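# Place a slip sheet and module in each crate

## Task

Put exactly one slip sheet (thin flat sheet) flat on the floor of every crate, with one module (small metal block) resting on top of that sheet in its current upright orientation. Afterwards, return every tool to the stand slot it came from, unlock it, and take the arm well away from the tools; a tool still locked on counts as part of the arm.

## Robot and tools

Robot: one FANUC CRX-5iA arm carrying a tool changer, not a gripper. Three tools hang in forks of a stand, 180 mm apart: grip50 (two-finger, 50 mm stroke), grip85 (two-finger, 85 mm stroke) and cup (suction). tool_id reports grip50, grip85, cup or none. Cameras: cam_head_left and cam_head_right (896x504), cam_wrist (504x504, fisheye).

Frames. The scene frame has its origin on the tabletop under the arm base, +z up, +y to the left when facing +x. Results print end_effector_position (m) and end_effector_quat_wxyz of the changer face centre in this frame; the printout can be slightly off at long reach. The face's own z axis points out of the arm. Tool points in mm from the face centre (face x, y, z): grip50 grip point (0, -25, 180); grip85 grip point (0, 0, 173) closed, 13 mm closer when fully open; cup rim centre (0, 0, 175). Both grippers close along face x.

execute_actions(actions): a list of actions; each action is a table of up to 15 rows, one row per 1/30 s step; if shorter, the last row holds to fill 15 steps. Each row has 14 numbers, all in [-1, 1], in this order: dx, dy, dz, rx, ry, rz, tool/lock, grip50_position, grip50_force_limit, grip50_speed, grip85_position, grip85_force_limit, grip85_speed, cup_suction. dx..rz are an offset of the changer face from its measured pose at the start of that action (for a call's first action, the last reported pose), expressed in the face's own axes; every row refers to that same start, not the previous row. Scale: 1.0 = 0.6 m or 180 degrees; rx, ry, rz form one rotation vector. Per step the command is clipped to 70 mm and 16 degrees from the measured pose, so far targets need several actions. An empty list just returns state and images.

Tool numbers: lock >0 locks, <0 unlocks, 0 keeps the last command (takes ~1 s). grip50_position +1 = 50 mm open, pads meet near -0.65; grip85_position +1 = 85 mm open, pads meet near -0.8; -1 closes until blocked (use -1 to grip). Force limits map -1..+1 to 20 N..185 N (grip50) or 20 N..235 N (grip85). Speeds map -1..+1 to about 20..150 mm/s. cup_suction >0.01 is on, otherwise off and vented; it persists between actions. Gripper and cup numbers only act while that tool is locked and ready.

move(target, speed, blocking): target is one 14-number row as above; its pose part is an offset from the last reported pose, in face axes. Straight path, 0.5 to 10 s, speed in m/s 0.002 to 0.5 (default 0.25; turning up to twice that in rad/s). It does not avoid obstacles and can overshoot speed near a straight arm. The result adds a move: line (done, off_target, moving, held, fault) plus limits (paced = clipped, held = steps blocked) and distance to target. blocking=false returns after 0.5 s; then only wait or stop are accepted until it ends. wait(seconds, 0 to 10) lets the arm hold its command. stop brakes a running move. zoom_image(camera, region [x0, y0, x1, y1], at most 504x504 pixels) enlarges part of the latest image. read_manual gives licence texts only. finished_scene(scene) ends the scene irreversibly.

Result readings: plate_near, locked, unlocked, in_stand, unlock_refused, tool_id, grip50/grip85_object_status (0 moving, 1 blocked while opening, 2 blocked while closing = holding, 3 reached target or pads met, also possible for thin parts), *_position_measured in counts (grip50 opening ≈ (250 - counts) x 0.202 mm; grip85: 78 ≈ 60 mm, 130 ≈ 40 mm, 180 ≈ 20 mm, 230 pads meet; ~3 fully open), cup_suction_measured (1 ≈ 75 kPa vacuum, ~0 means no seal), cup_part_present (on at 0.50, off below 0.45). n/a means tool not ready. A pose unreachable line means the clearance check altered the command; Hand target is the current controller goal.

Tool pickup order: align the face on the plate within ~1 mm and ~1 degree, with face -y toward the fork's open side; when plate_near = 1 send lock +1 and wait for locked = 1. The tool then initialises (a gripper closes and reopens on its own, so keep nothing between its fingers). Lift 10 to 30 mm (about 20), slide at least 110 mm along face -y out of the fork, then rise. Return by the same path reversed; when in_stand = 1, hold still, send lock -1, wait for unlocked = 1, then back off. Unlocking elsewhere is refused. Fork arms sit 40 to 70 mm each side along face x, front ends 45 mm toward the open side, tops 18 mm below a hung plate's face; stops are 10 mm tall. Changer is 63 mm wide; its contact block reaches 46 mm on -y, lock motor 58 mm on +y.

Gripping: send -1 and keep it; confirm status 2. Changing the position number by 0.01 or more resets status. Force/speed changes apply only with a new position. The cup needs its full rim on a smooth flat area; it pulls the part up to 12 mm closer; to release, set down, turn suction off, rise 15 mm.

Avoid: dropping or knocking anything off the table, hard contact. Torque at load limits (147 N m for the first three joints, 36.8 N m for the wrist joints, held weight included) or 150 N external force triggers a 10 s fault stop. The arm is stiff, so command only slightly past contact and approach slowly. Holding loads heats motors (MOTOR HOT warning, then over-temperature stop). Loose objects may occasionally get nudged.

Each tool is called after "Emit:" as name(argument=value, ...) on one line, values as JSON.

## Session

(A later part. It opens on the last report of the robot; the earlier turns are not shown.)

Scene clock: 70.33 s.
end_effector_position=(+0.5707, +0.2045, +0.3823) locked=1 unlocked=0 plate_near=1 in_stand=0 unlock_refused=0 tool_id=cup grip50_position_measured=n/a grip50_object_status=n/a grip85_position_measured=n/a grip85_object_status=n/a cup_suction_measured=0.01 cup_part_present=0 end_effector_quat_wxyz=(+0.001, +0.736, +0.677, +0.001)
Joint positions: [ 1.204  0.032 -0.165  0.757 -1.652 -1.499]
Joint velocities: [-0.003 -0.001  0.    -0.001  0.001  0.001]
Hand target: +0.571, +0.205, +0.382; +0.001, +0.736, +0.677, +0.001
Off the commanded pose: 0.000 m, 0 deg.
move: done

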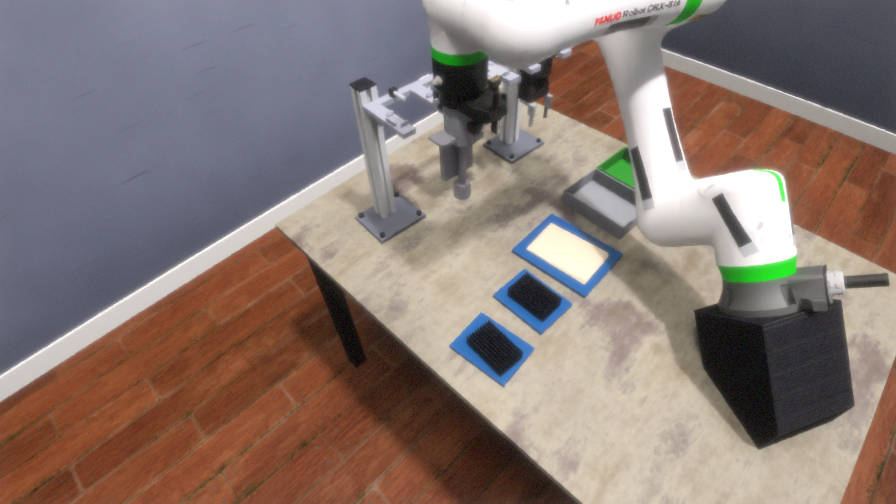

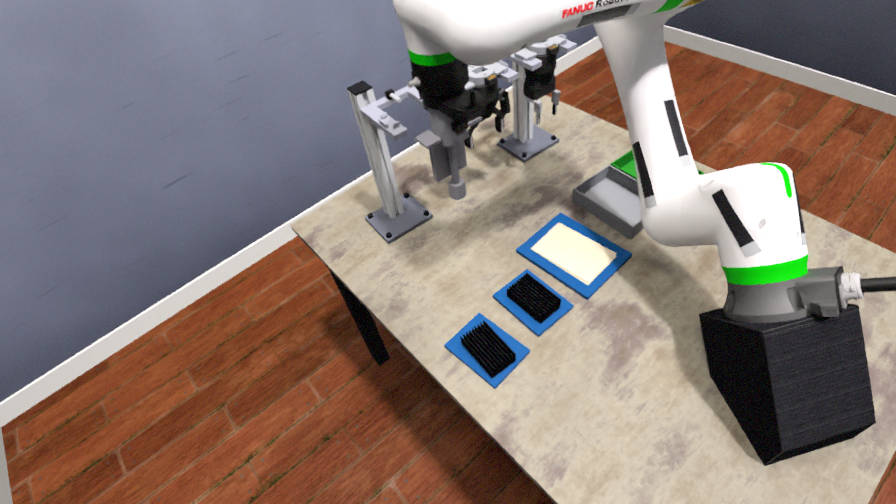

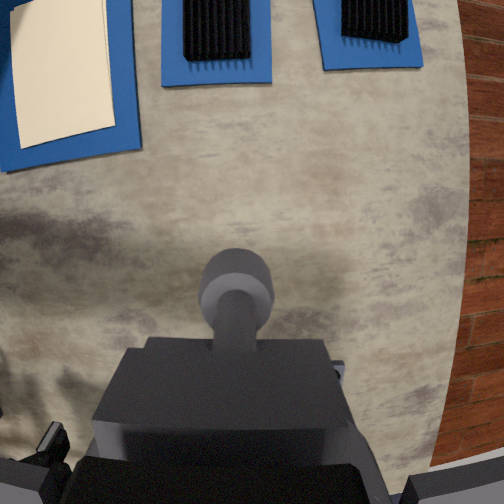

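Emit:
move(target=[-0.315,-0.285,0.13,0,0,-0.026,0,1,0,0,1,0,0,1])

Scene clock: 75.30 s.
end_effector_position=(+0.3852, +0.0304, +0.3032) locked=1 unlocked=0 plate_near=1 in_stand=0 unlock_refused=0 tool_id=cup grip50_position_measured=n/a grip50_object_status=n/a grip85_position_measured=n/a grip85_object_status=n/a cup_suction_measured=0.01 cup_part_present=0 end_effector_quat_wxyz=(+0.001, +0.708, +0.706, +0.001)
Joint positions: [ 1.601 -0.632 -0.863  0.609 -1.871 -1.745]
Joint velocities: [ 0.001 -0.001 -0.     0.     0.    -0.002]
Hand target: +0.385, +0.030, +0.303; +0.000, +0.708, +0.706, +0.001
Off the commanded pose: 0.001 m, 0 deg.
move: done

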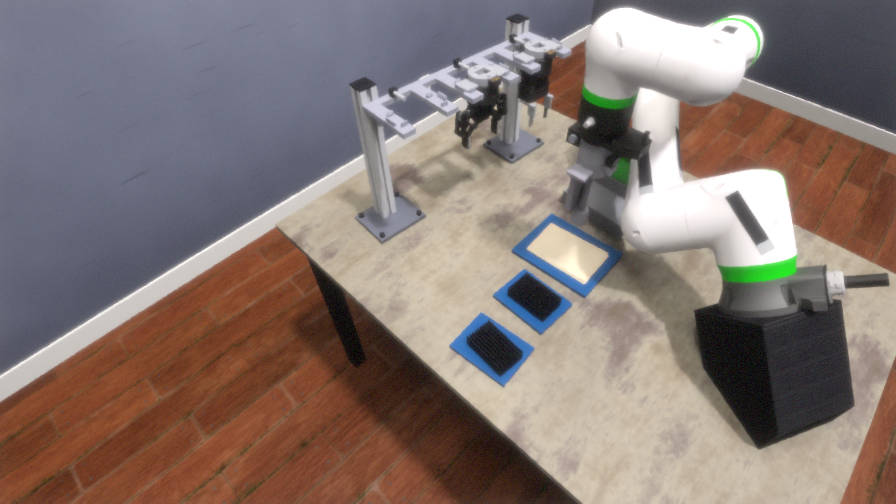

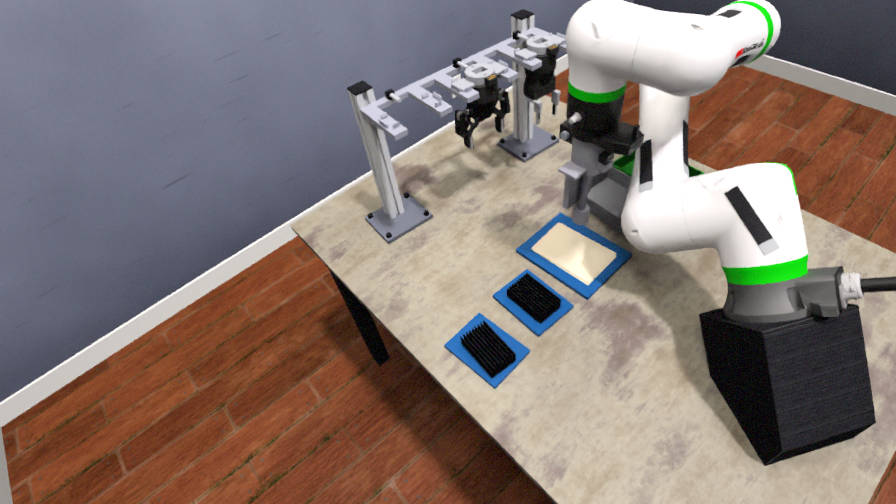

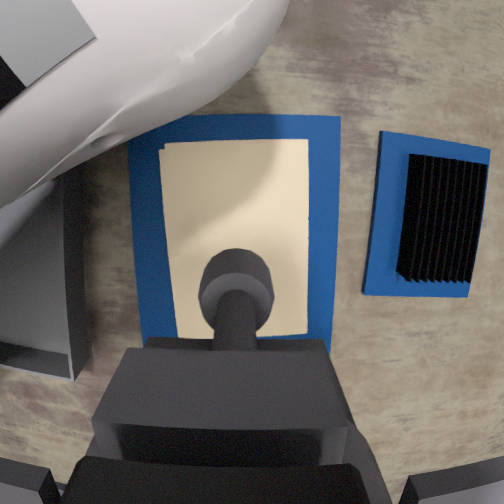

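Emit:
move(target=[-0.003,0.004,0.18,0,0,0,0,1,0,0,1,0,0,1], speed=0.15)

Emit:
move(target=[0,0,0.015,0,0,0,0,1,0,0,1,0,0,1], speed=0.015)

Scene clock: 80.13 s.
end_effector_position=(+0.3879, +0.0290, +0.1954) locked=1 unlocked=0 plate_near=1 in_stand=0 unlock_refused=0 tool_id=cup grip50_position_measured=n/a grip50_object_status=n/a grip85_position_measured=n/a grip85_object_status=n/a cup_suction_measured=0.01 cup_part_present=0 end_effector_quat_wxyz=(+0.001, +0.708, +0.706, +0.002)
Joint positions: [ 1.175 -0.588 -1.048  0.771 -1.442 -1.579]
Joint velocities: [-0.001  0.     0.     0.    -0.001 -0.001]
Hand target: +0.388, +0.029, +0.195; +0.001, +0.708, +0.706, +0.002
Off the commanded pose: 0.000 m, 0 deg.
move: done

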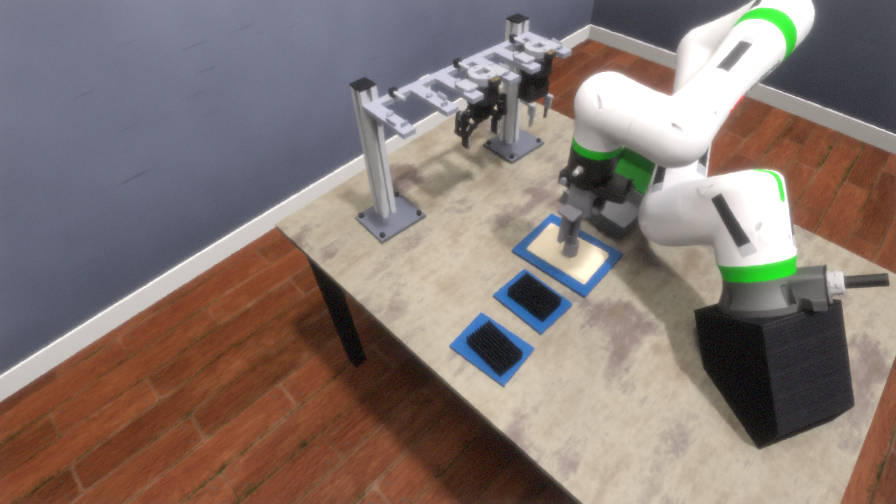

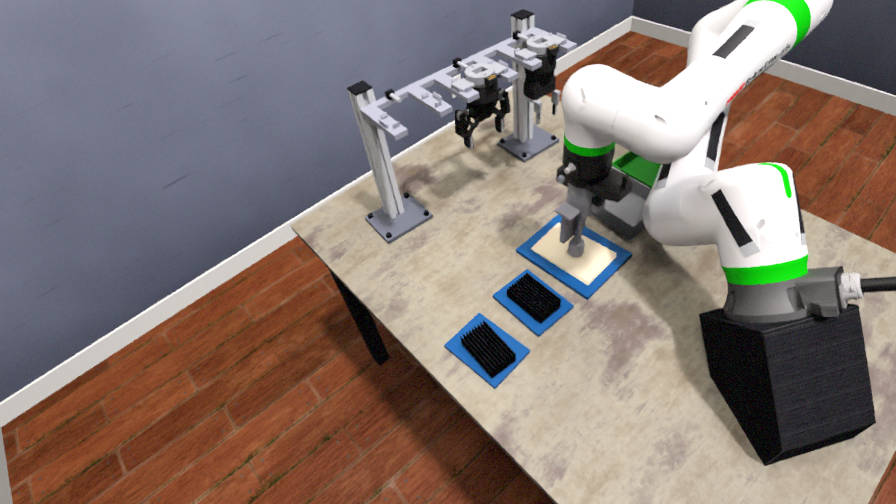

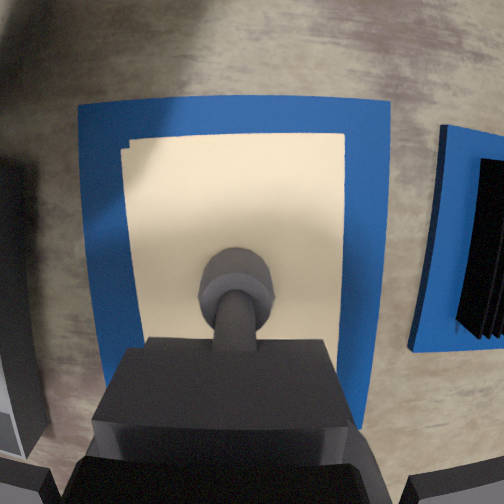

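Scene clock: 80.97 s.
end_effector_position=(+0.3879, +0.0290, +0.1864) locked=1 unlocked=0 plate_near=1 in_stand=0 unlock_refused=0 tool_id=cup grip50_position_measured=n/a grip50_object_status=n/a grip85_position_measured=n/a grip85_object_status=n/a cup_suction_measured=0.91 cup_part_present=1 end_effector_quat_wxyz=(+0.001, +0.708, +0.706, +0.002)
Joint positions: [ 1.136 -0.577 -1.061  0.788 -1.4   -1.571]
Joint velocities: [-0.     0.001 -0.     0.    -0.     0.   ]
Hand target: +0.388, +0.029, +0.186; +0.001, +0.708, +0.706, +0.002
Off the commanded pose: 0.000 m, 0 deg.
move: done

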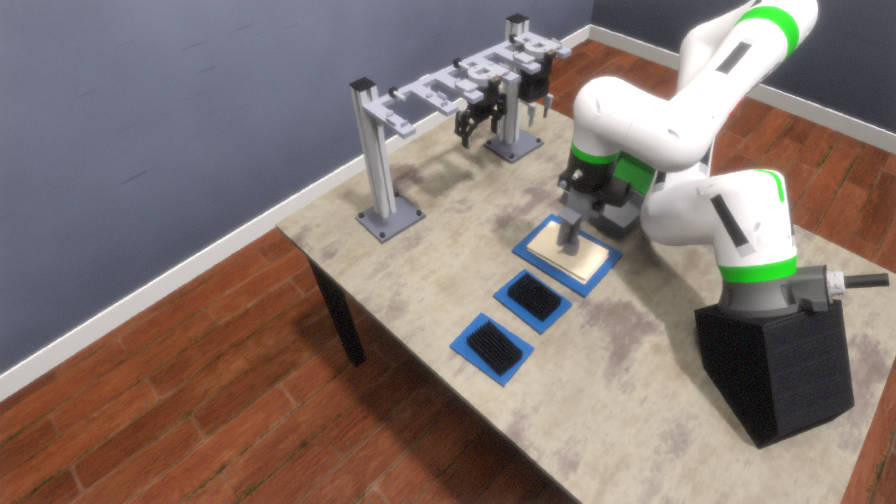

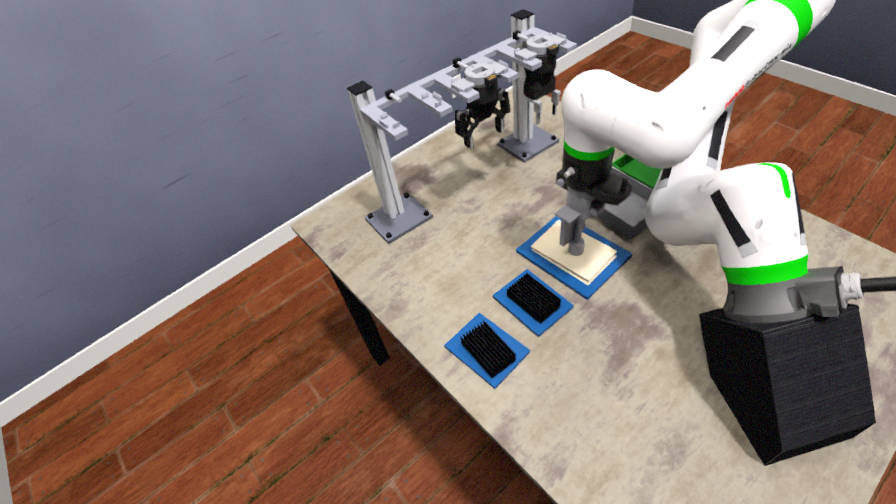

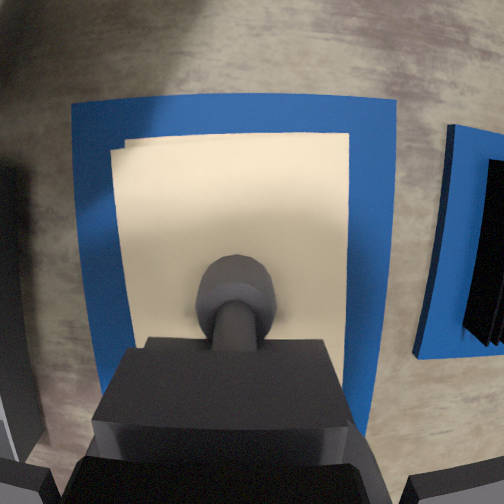

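Emit:
move(target=[0,0.05,-0.18,0,0,0,0,1,0,0,1,0,0,1], speed=0.15)

Emit:
move(target=[-0.34,0.005,0,0,0,0,0,1,0,0,1,0,0,1], speed=0.15)

Scene clock: 91.07 s.
end_effector_position=(+0.4176, +0.0286, +0.2943) locked=1 unlocked=0 plate_near=1 in_stand=0 unlock_refused=0 tool_id=cup grip50_position_measured=n/a grip50_object_status=n/a grip85_position_measured=n/a grip85_object_status=n/a cup_suction_measured=0.91 cup_part_present=1 end_effector_quat_wxyz=(+0.001, +0.708, +0.706, +0.001)
Joint positions: [ 1.422 -0.593 -0.83   0.684 -1.762 -1.605]
Joint velocities: [ 0.001 -0.001  0.001  0.    -0.001  0.001]
Hand target: +0.418, +0.029, +0.294; +0.001, +0.708, +0.706, +0.001
Off the commanded pose: 0.000 m, 0 deg.
move: done

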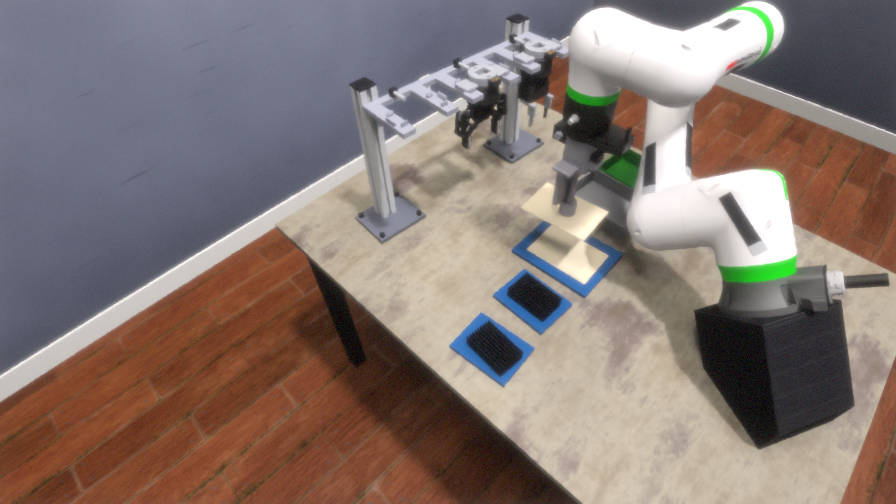

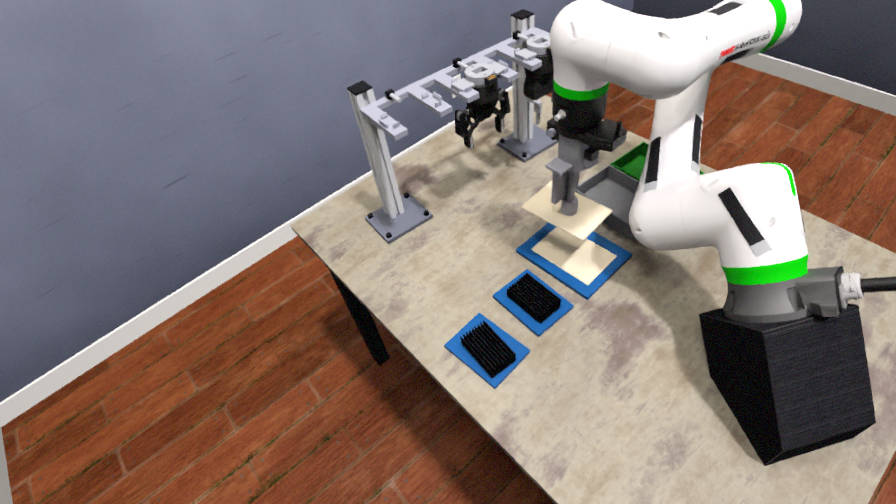

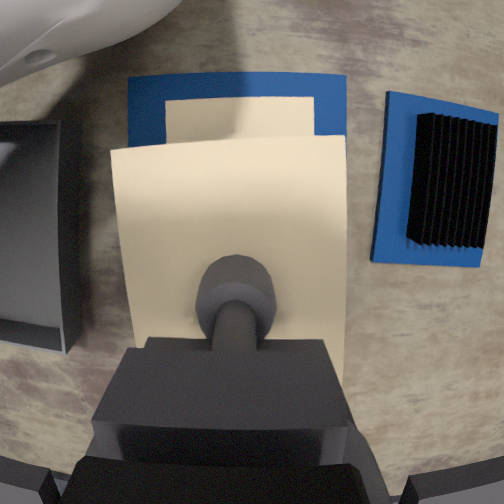

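Scene clock: 92.97 s.
end_effector_position=(+0.4230, -0.1753, +0.2915) locked=1 unlocked=0 plate_near=1 in_stand=0 unlock_refused=0 tool_id=cup grip50_position_measured=n/a grip50_object_status=n/a grip85_position_measured=n/a grip85_object_status=n/a cup_suction_measured=0.91 cup_part_present=1 end_effector_quat_wxyz=(-0.006, +0.707, +0.705, -0.050)
Joint positions: [ 1.586 -1.101 -0.792  0.722 -2.356 -1.394]
Joint velocities: [-0.013 -0.     0.003 -0.003  0.001  0.002]
Hand target: +0.423, -0.175, +0.292; -0.007, +0.707, +0.705, -0.050
Off the commanded pose: 0.004 m, 6 deg.
move: off_target

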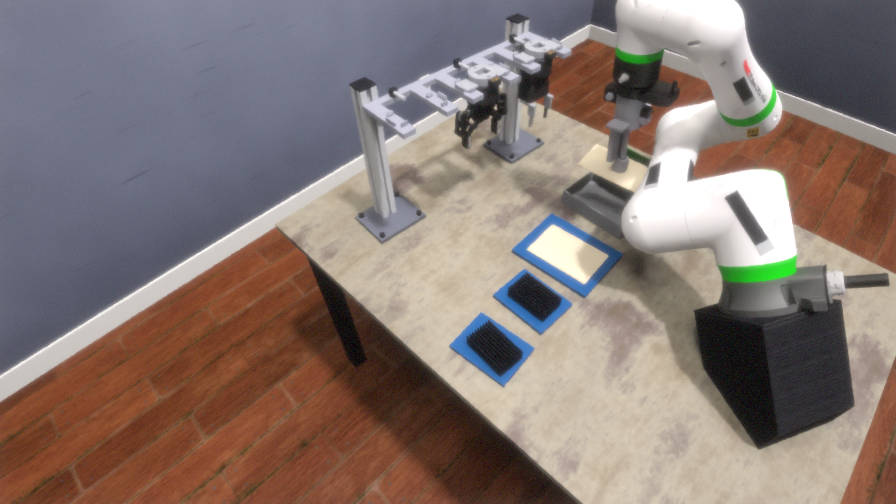

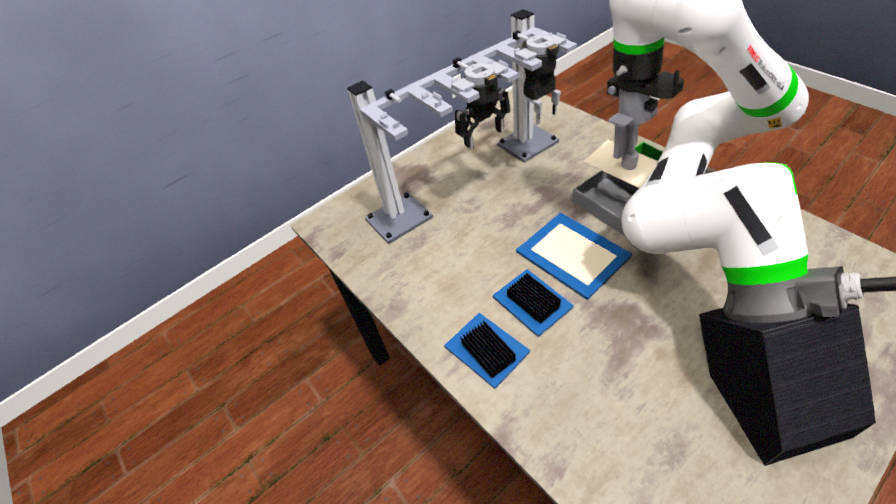

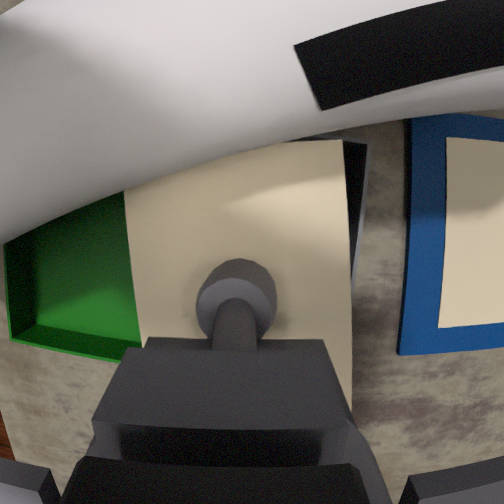

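Emit:
move(target=[0.158,0.16,0.05,-0.0252,0.0199,0,0,1,0,0,1,0,0,1], speed=0.12)

Emit:
move(target=[-0.2,0,0,0,0,0,0,1,0,0,1,0,0,1], speed=0.12)

Scene clock: 121.77 s.
end_effector_position=(+0.4403, -0.1505, +0.2875) locked=1 unlocked=0 plate_near=1 in_stand=0 unlock_refused=0 tool_id=cup grip50_position_measured=n/a grip50_object_status=n/a grip85_position_measured=n/a grip85_object_status=n/a cup_suction_measured=0.91 cup_part_present=1 end_effector_quat_wxyz=(-0.007, +0.706, +0.705, +0.064)
Joint positions: [ 1.711 -1.18  -0.854  0.867 -2.263 -1.373]
Joint velocities: [-0.002  0.    -0.    -0.    -0.001 -0.001]
Hand target: +0.440, -0.150, +0.287; -0.007, +0.706, +0.705, +0.064
Off the commanded pose: 0.109 m, 7 deg.
FORCE FAULT: contact force on the arm reached its limit, and the arm stopped for 10 seconds. The contact can be on any part of the arm, not only on its tool. That time counts as 20 of the actions that you can send in this scene. The arm's remaining commands of this call were not run. The arm holds still and accepts commands again. Move the arm away from the contact; if what it grips holds it there, let go first. Pushing or pulling that hard again can fault the arm again.
move: fault

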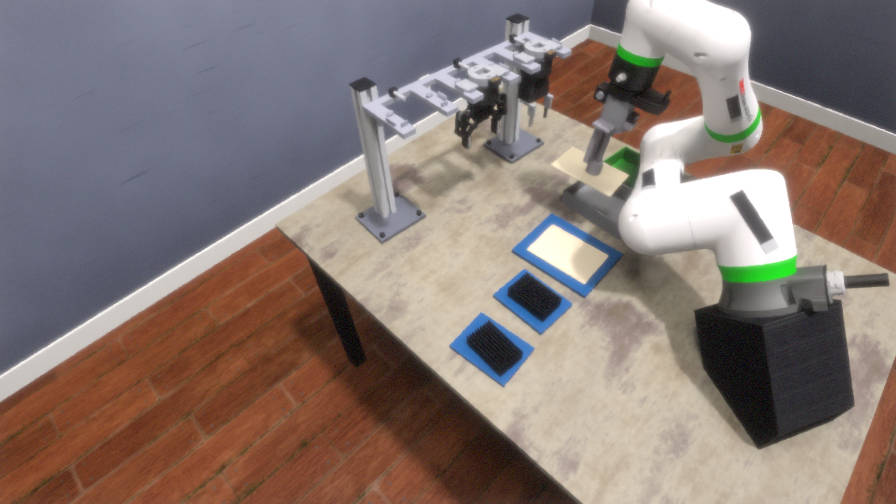

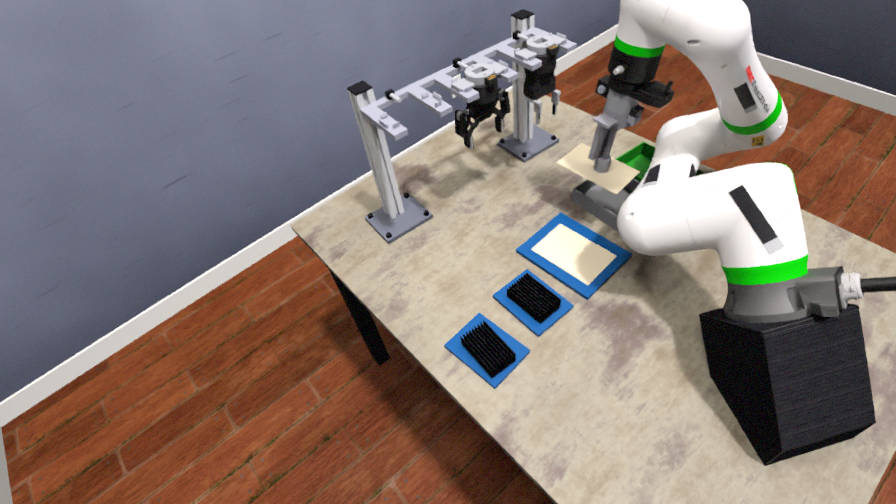

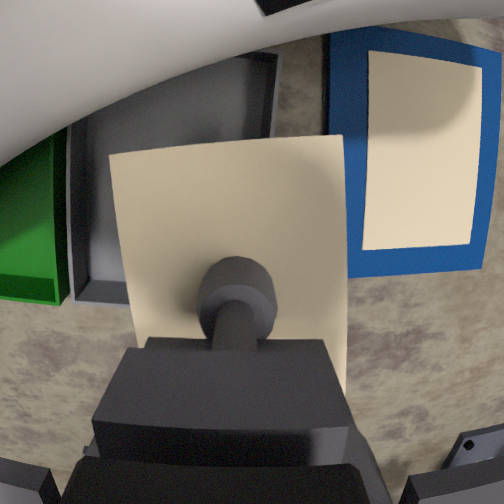

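not run: a fault stop came before this call.

Emit:
move(target=[0.25,0,-0.02,0,0,0,0,1,0,0,1,0,0,1], speed=0.06)

Scene clock: 128.67 s.
end_effector_position=(+0.4387, -0.0023, +0.3152) locked=1 unlocked=0 plate_near=1 in_stand=0 unlock_refused=0 tool_id=cup grip50_position_measured=n/a grip50_object_status=n/a grip85_position_measured=n/a grip85_object_status=n/a cup_suction_measured=0.91 cup_part_present=1 end_effector_quat_wxyz=(-0.007, +0.706, +0.705, +0.065)
Joint positions: [ 1.477 -0.732 -0.828  0.767 -1.803 -1.534]
Joint velocities: [-0.002  0.    -0.    -0.     0.001 -0.   ]
Hand target: +0.439, -0.002, +0.315; -0.007, +0.706, +0.705, +0.065
Off the commanded pose: 0.001 m, 0 deg.
move: done

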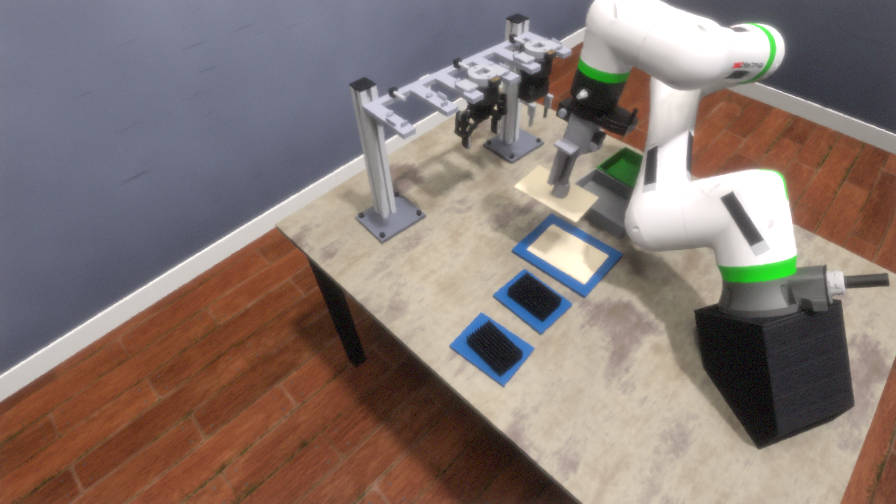

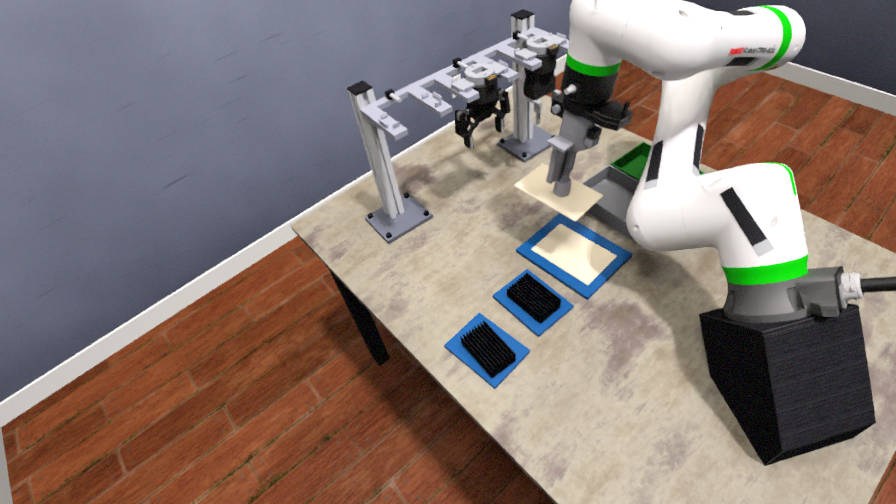

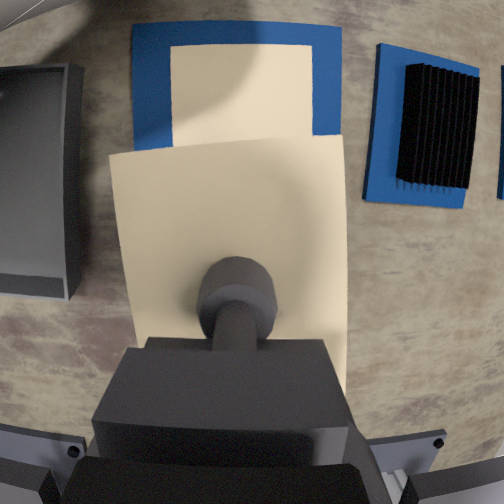

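Emit:
move(target=[-0.008,0.142,0.13,-0.0325,0.026,0,0,1,0,0,1,0,0,1], speed=0.1)

Emit:
move(target=[-0.2,0,0,0,0,0,0,1,0,0,1,0,0,1], speed=0.08)

Scene clock: 134.10 s.
end_effector_position=(+0.5299, +0.0007, +0.2447) locked=1 unlocked=0 plate_near=1 in_stand=0 unlock_refused=0 tool_id=cup grip50_position_measured=n/a grip50_object_status=n/a grip85_position_measured=n/a grip85_object_status=n/a cup_suction_measured=0.91 cup_part_present=1 end_effector_quat_wxyz=(+0.001, +0.702, +0.700, +0.129)
Joint positions: [ 0.837 -0.592 -0.81   0.928 -1.146 -1.213]
Joint velocities: [0.001 0.    0.001 0.    0.002 0.001]
Hand target: +0.530, +0.001, +0.245; +0.001, +0.702, +0.700, +0.129
Off the commanded pose: 0.001 m, 0 deg.
move: done

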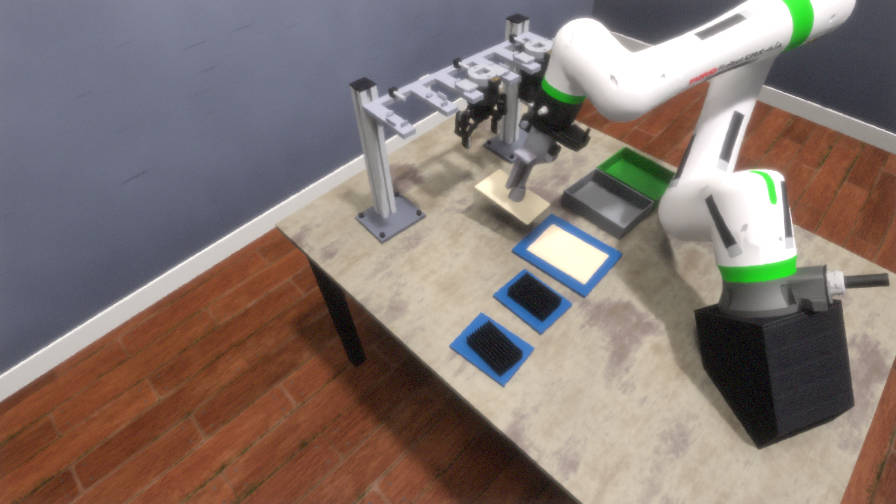

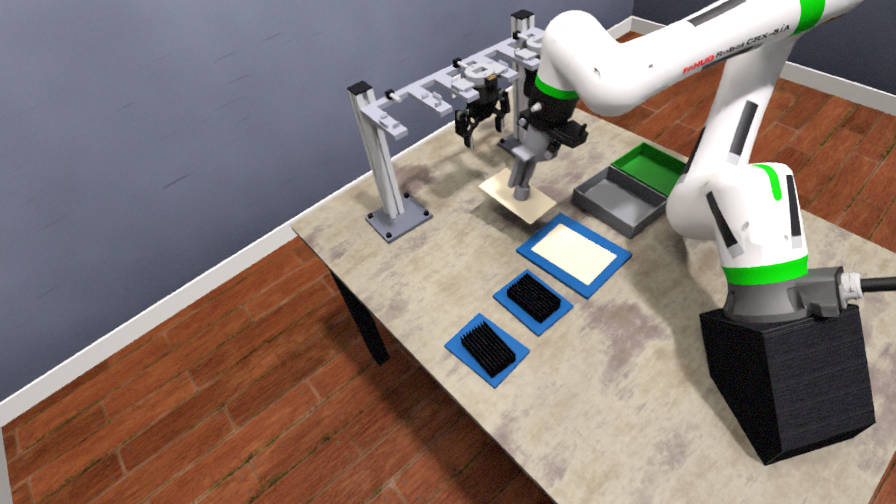

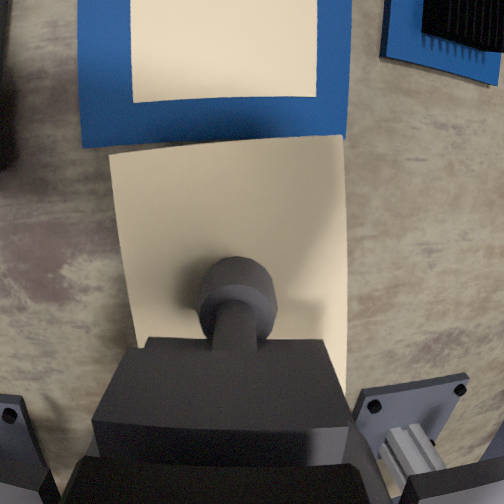

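Scene clock: 135.90 s.
end_effector_position=(+0.5316, -0.1173, +0.2231) locked=1 unlocked=0 plate_near=1 in_stand=0 unlock_refused=0 tool_id=cup grip50_position_measured=n/a grip50_object_status=n/a grip85_position_measured=n/a grip85_object_status=n/a cup_suction_measured=0.91 cup_part_present=1 end_effector_quat_wxyz=(+0.001, +0.702, +0.700, +0.129)
Joint positions: [ 0.491 -0.743 -0.78   0.774 -1.003 -0.801]
Joint velocities: [-0.001  0.001  0.001 -0.001 -0.001  0.   ]
Hand target: +0.532, -0.117, +0.223; +0.001, +0.702, +0.700, +0.129
Off the commanded pose: 0.000 m, 0 deg.
move: done

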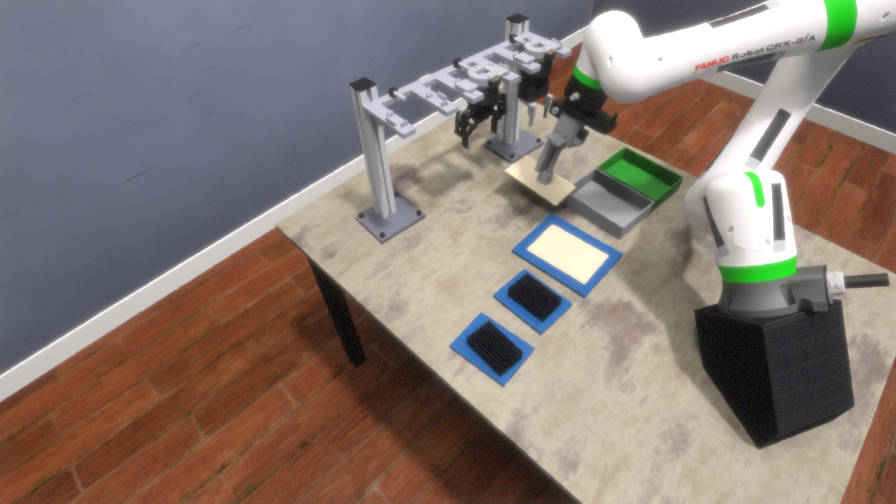

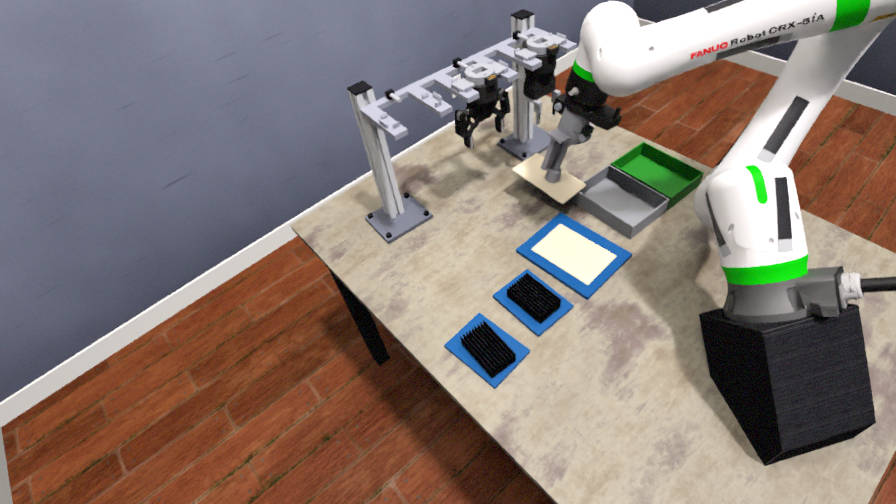

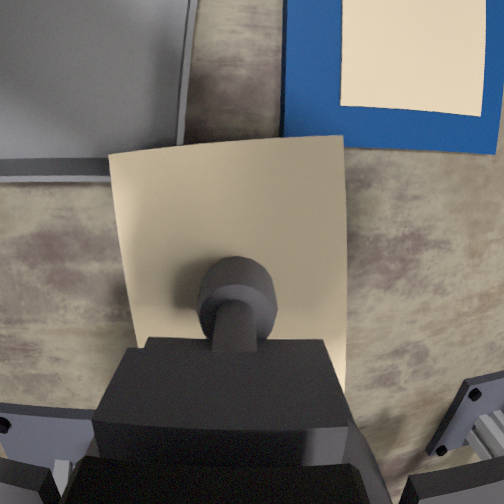

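Emit:
move(target=[0,0,-0.06,0,0,0,0,1,0,0,1,0,0,1], speed=0.08)

Emit:
move(target=[-0.083,-0.008,-0.02,0.0582,-0.0582,0,0,1,0,0,1,0,0,1], speed=0.08)

Scene clock: 141.90 s.
end_effector_position=(+0.5250, -0.1240, +0.2578) locked=1 unlocked=0 plate_near=1 in_stand=0 unlock_refused=0 tool_id=cup grip50_position_measured=n/a grip50_object_status=n/a grip85_position_measured=n/a grip85_object_status=n/a cup_suction_measured=0.91 cup_part_present=1 end_effector_quat_wxyz=(+0.001, +0.702, +0.700, +0.129)
Joint positions: [ 0.637 -0.815 -0.755  0.793 -1.175 -0.841]
Joint velocities: [ 0.002 -0.001  0.     0.001 -0.001  0.   ]
Hand target: +0.525, -0.124, +0.258; +0.001, +0.702, +0.700, +0.129
Off the commanded pose: 0.000 m, 0 deg.
move: done

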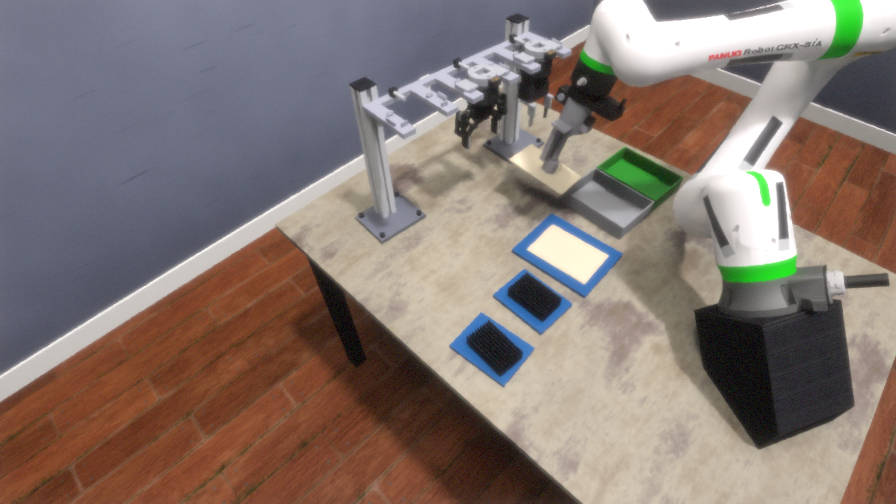

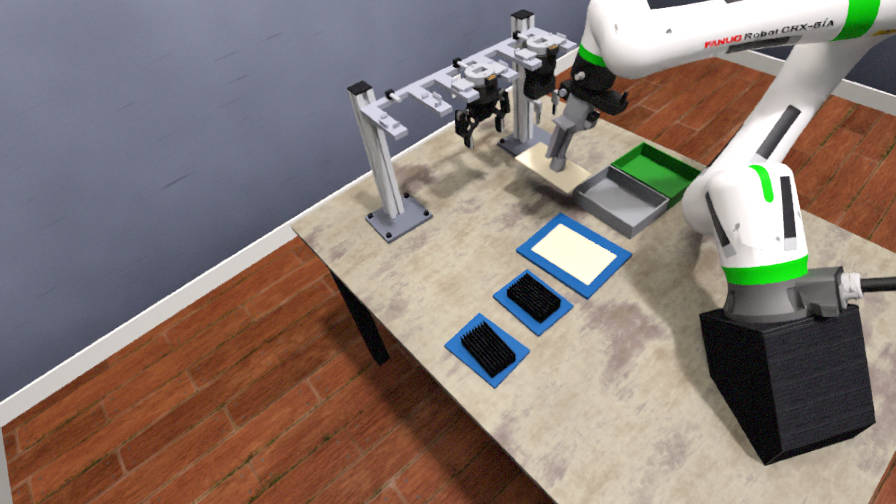

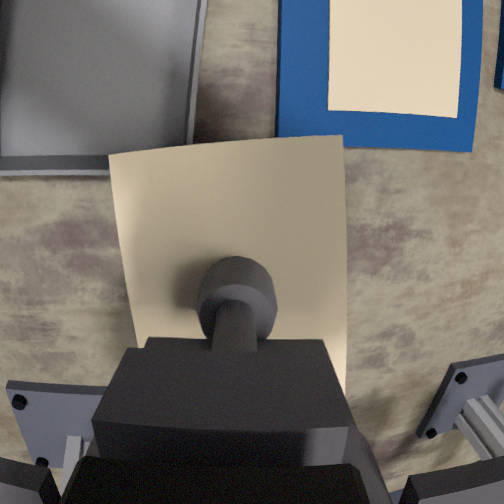

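Scene clock: 143.77 s.
end_effector_position=(+0.5189, -0.1750, +0.2597) locked=1 unlocked=0 plate_near=1 in_stand=0 unlock_refused=0 tool_id=cup grip50_position_measured=n/a grip50_object_status=n/a grip85_position_measured=n/a grip85_object_status=n/a cup_suction_measured=0.91 cup_part_present=1 end_effector_quat_wxyz=(+0.001, +0.708, +0.706, -0.000)
Joint positions: [ 0.547 -0.739 -0.65   0.759 -1.392 -0.752]
Joint velocities: [ 0.001  0.     0.    -0.    -0.001  0.001]
Hand target: +0.519, -0.175, +0.260; +0.001, +0.708, +0.706, -0.000
Off the commanded pose: 0.000 m, 0 deg.
move: done

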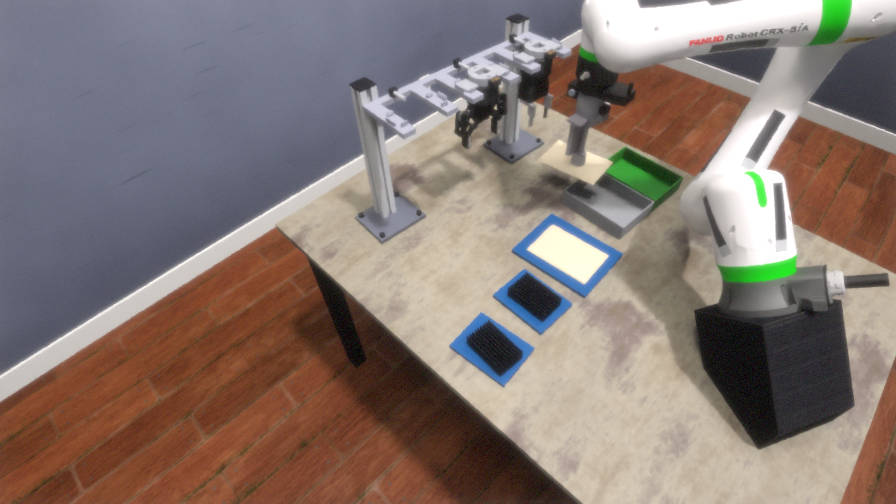

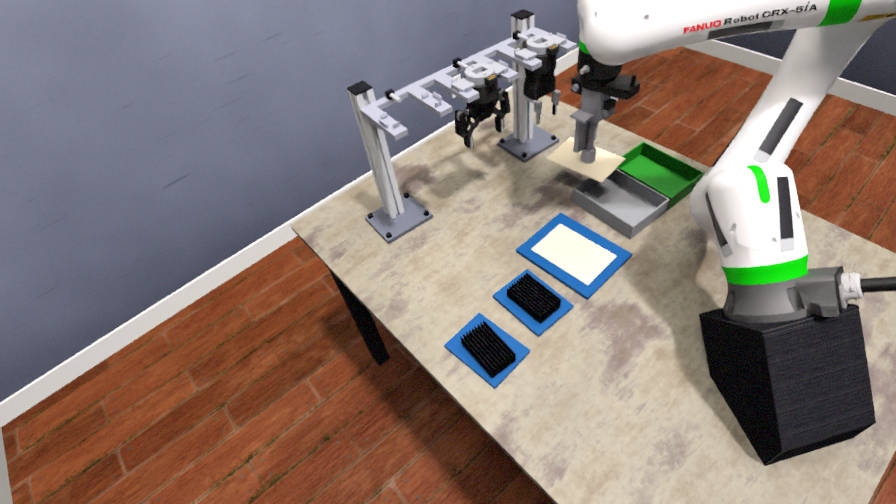

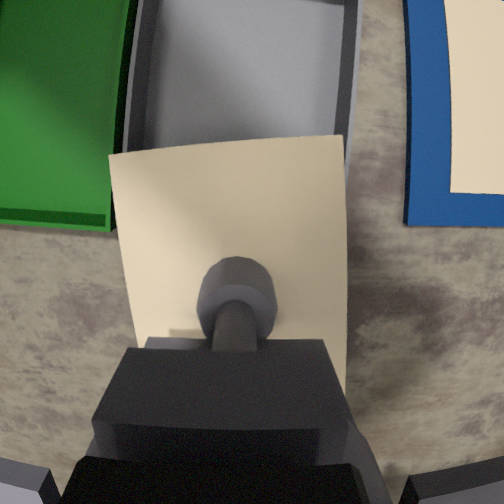

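Emit:
move(target=[0.005,-0.15,0.04,0,0,0.038,0,1,0,0,1,0,0,1], speed=0.08)

Emit:
zoom_image(camera="cam_head_left", region=[540,120,700,250])

Scene clock: 149.37 s.
end_effector_position=(+0.4290, -0.1720, +0.2354) locked=1 unlocked=0 plate_near=1 in_stand=0 unlock_refused=0 tool_id=cup grip50_position_measured=n/a grip50_object_status=n/a grip85_position_measured=n/a grip85_object_status=n/a cup_suction_measured=0.91 cup_part_present=1 end_effector_quat_wxyz=(+0.001, +0.749, +0.662, +0.000)
Joint positions: [ 0.769 -1.    -0.901  0.795 -1.554 -1.023]
Joint velocities: [ 0.001 -0.001 -0.    -0.    -0.003 -0.001]
Hand target: +0.429, -0.172, +0.235; +0.001, +0.749, +0.662, +0.000
Off the commanded pose: 0.000 m, 0 deg.
move: done

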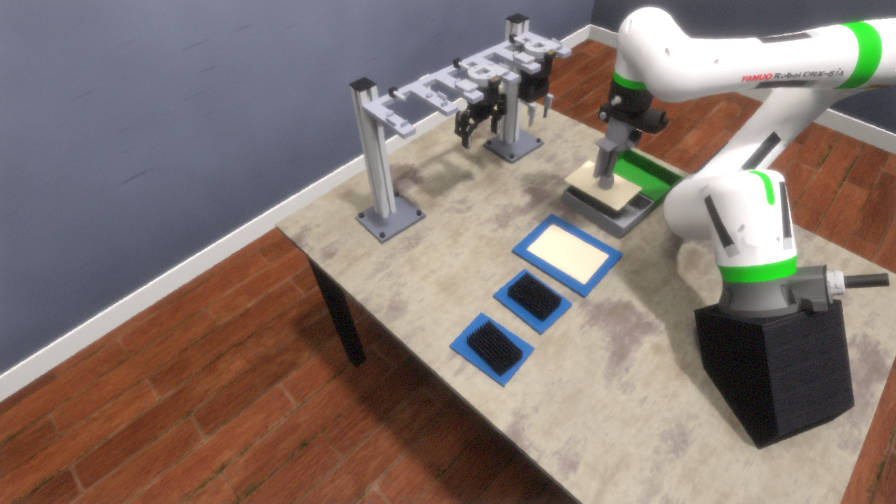

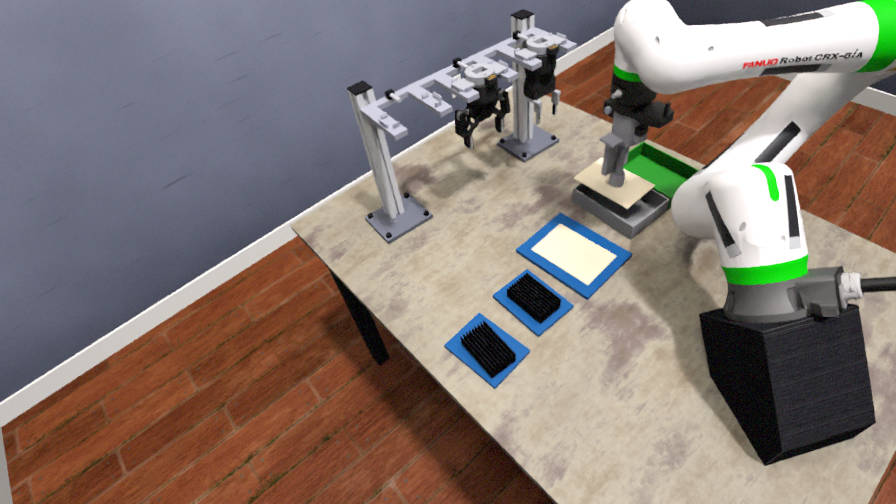

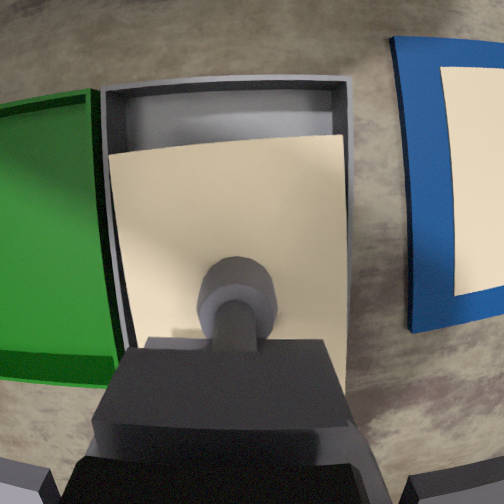

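Region (540, 120, 700, 250) of cam_head_left's 896x504 image, scaled by 3.150, with more detail than that image has; it fills the top 410 rows of this view, and the rest is white.

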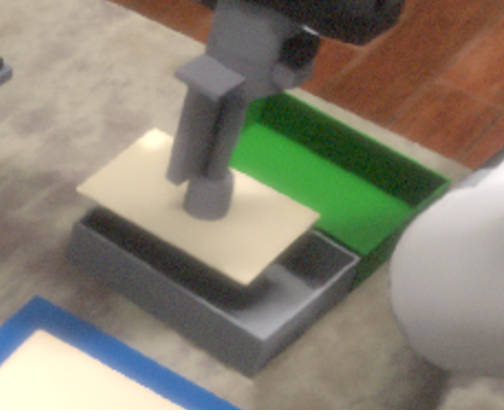

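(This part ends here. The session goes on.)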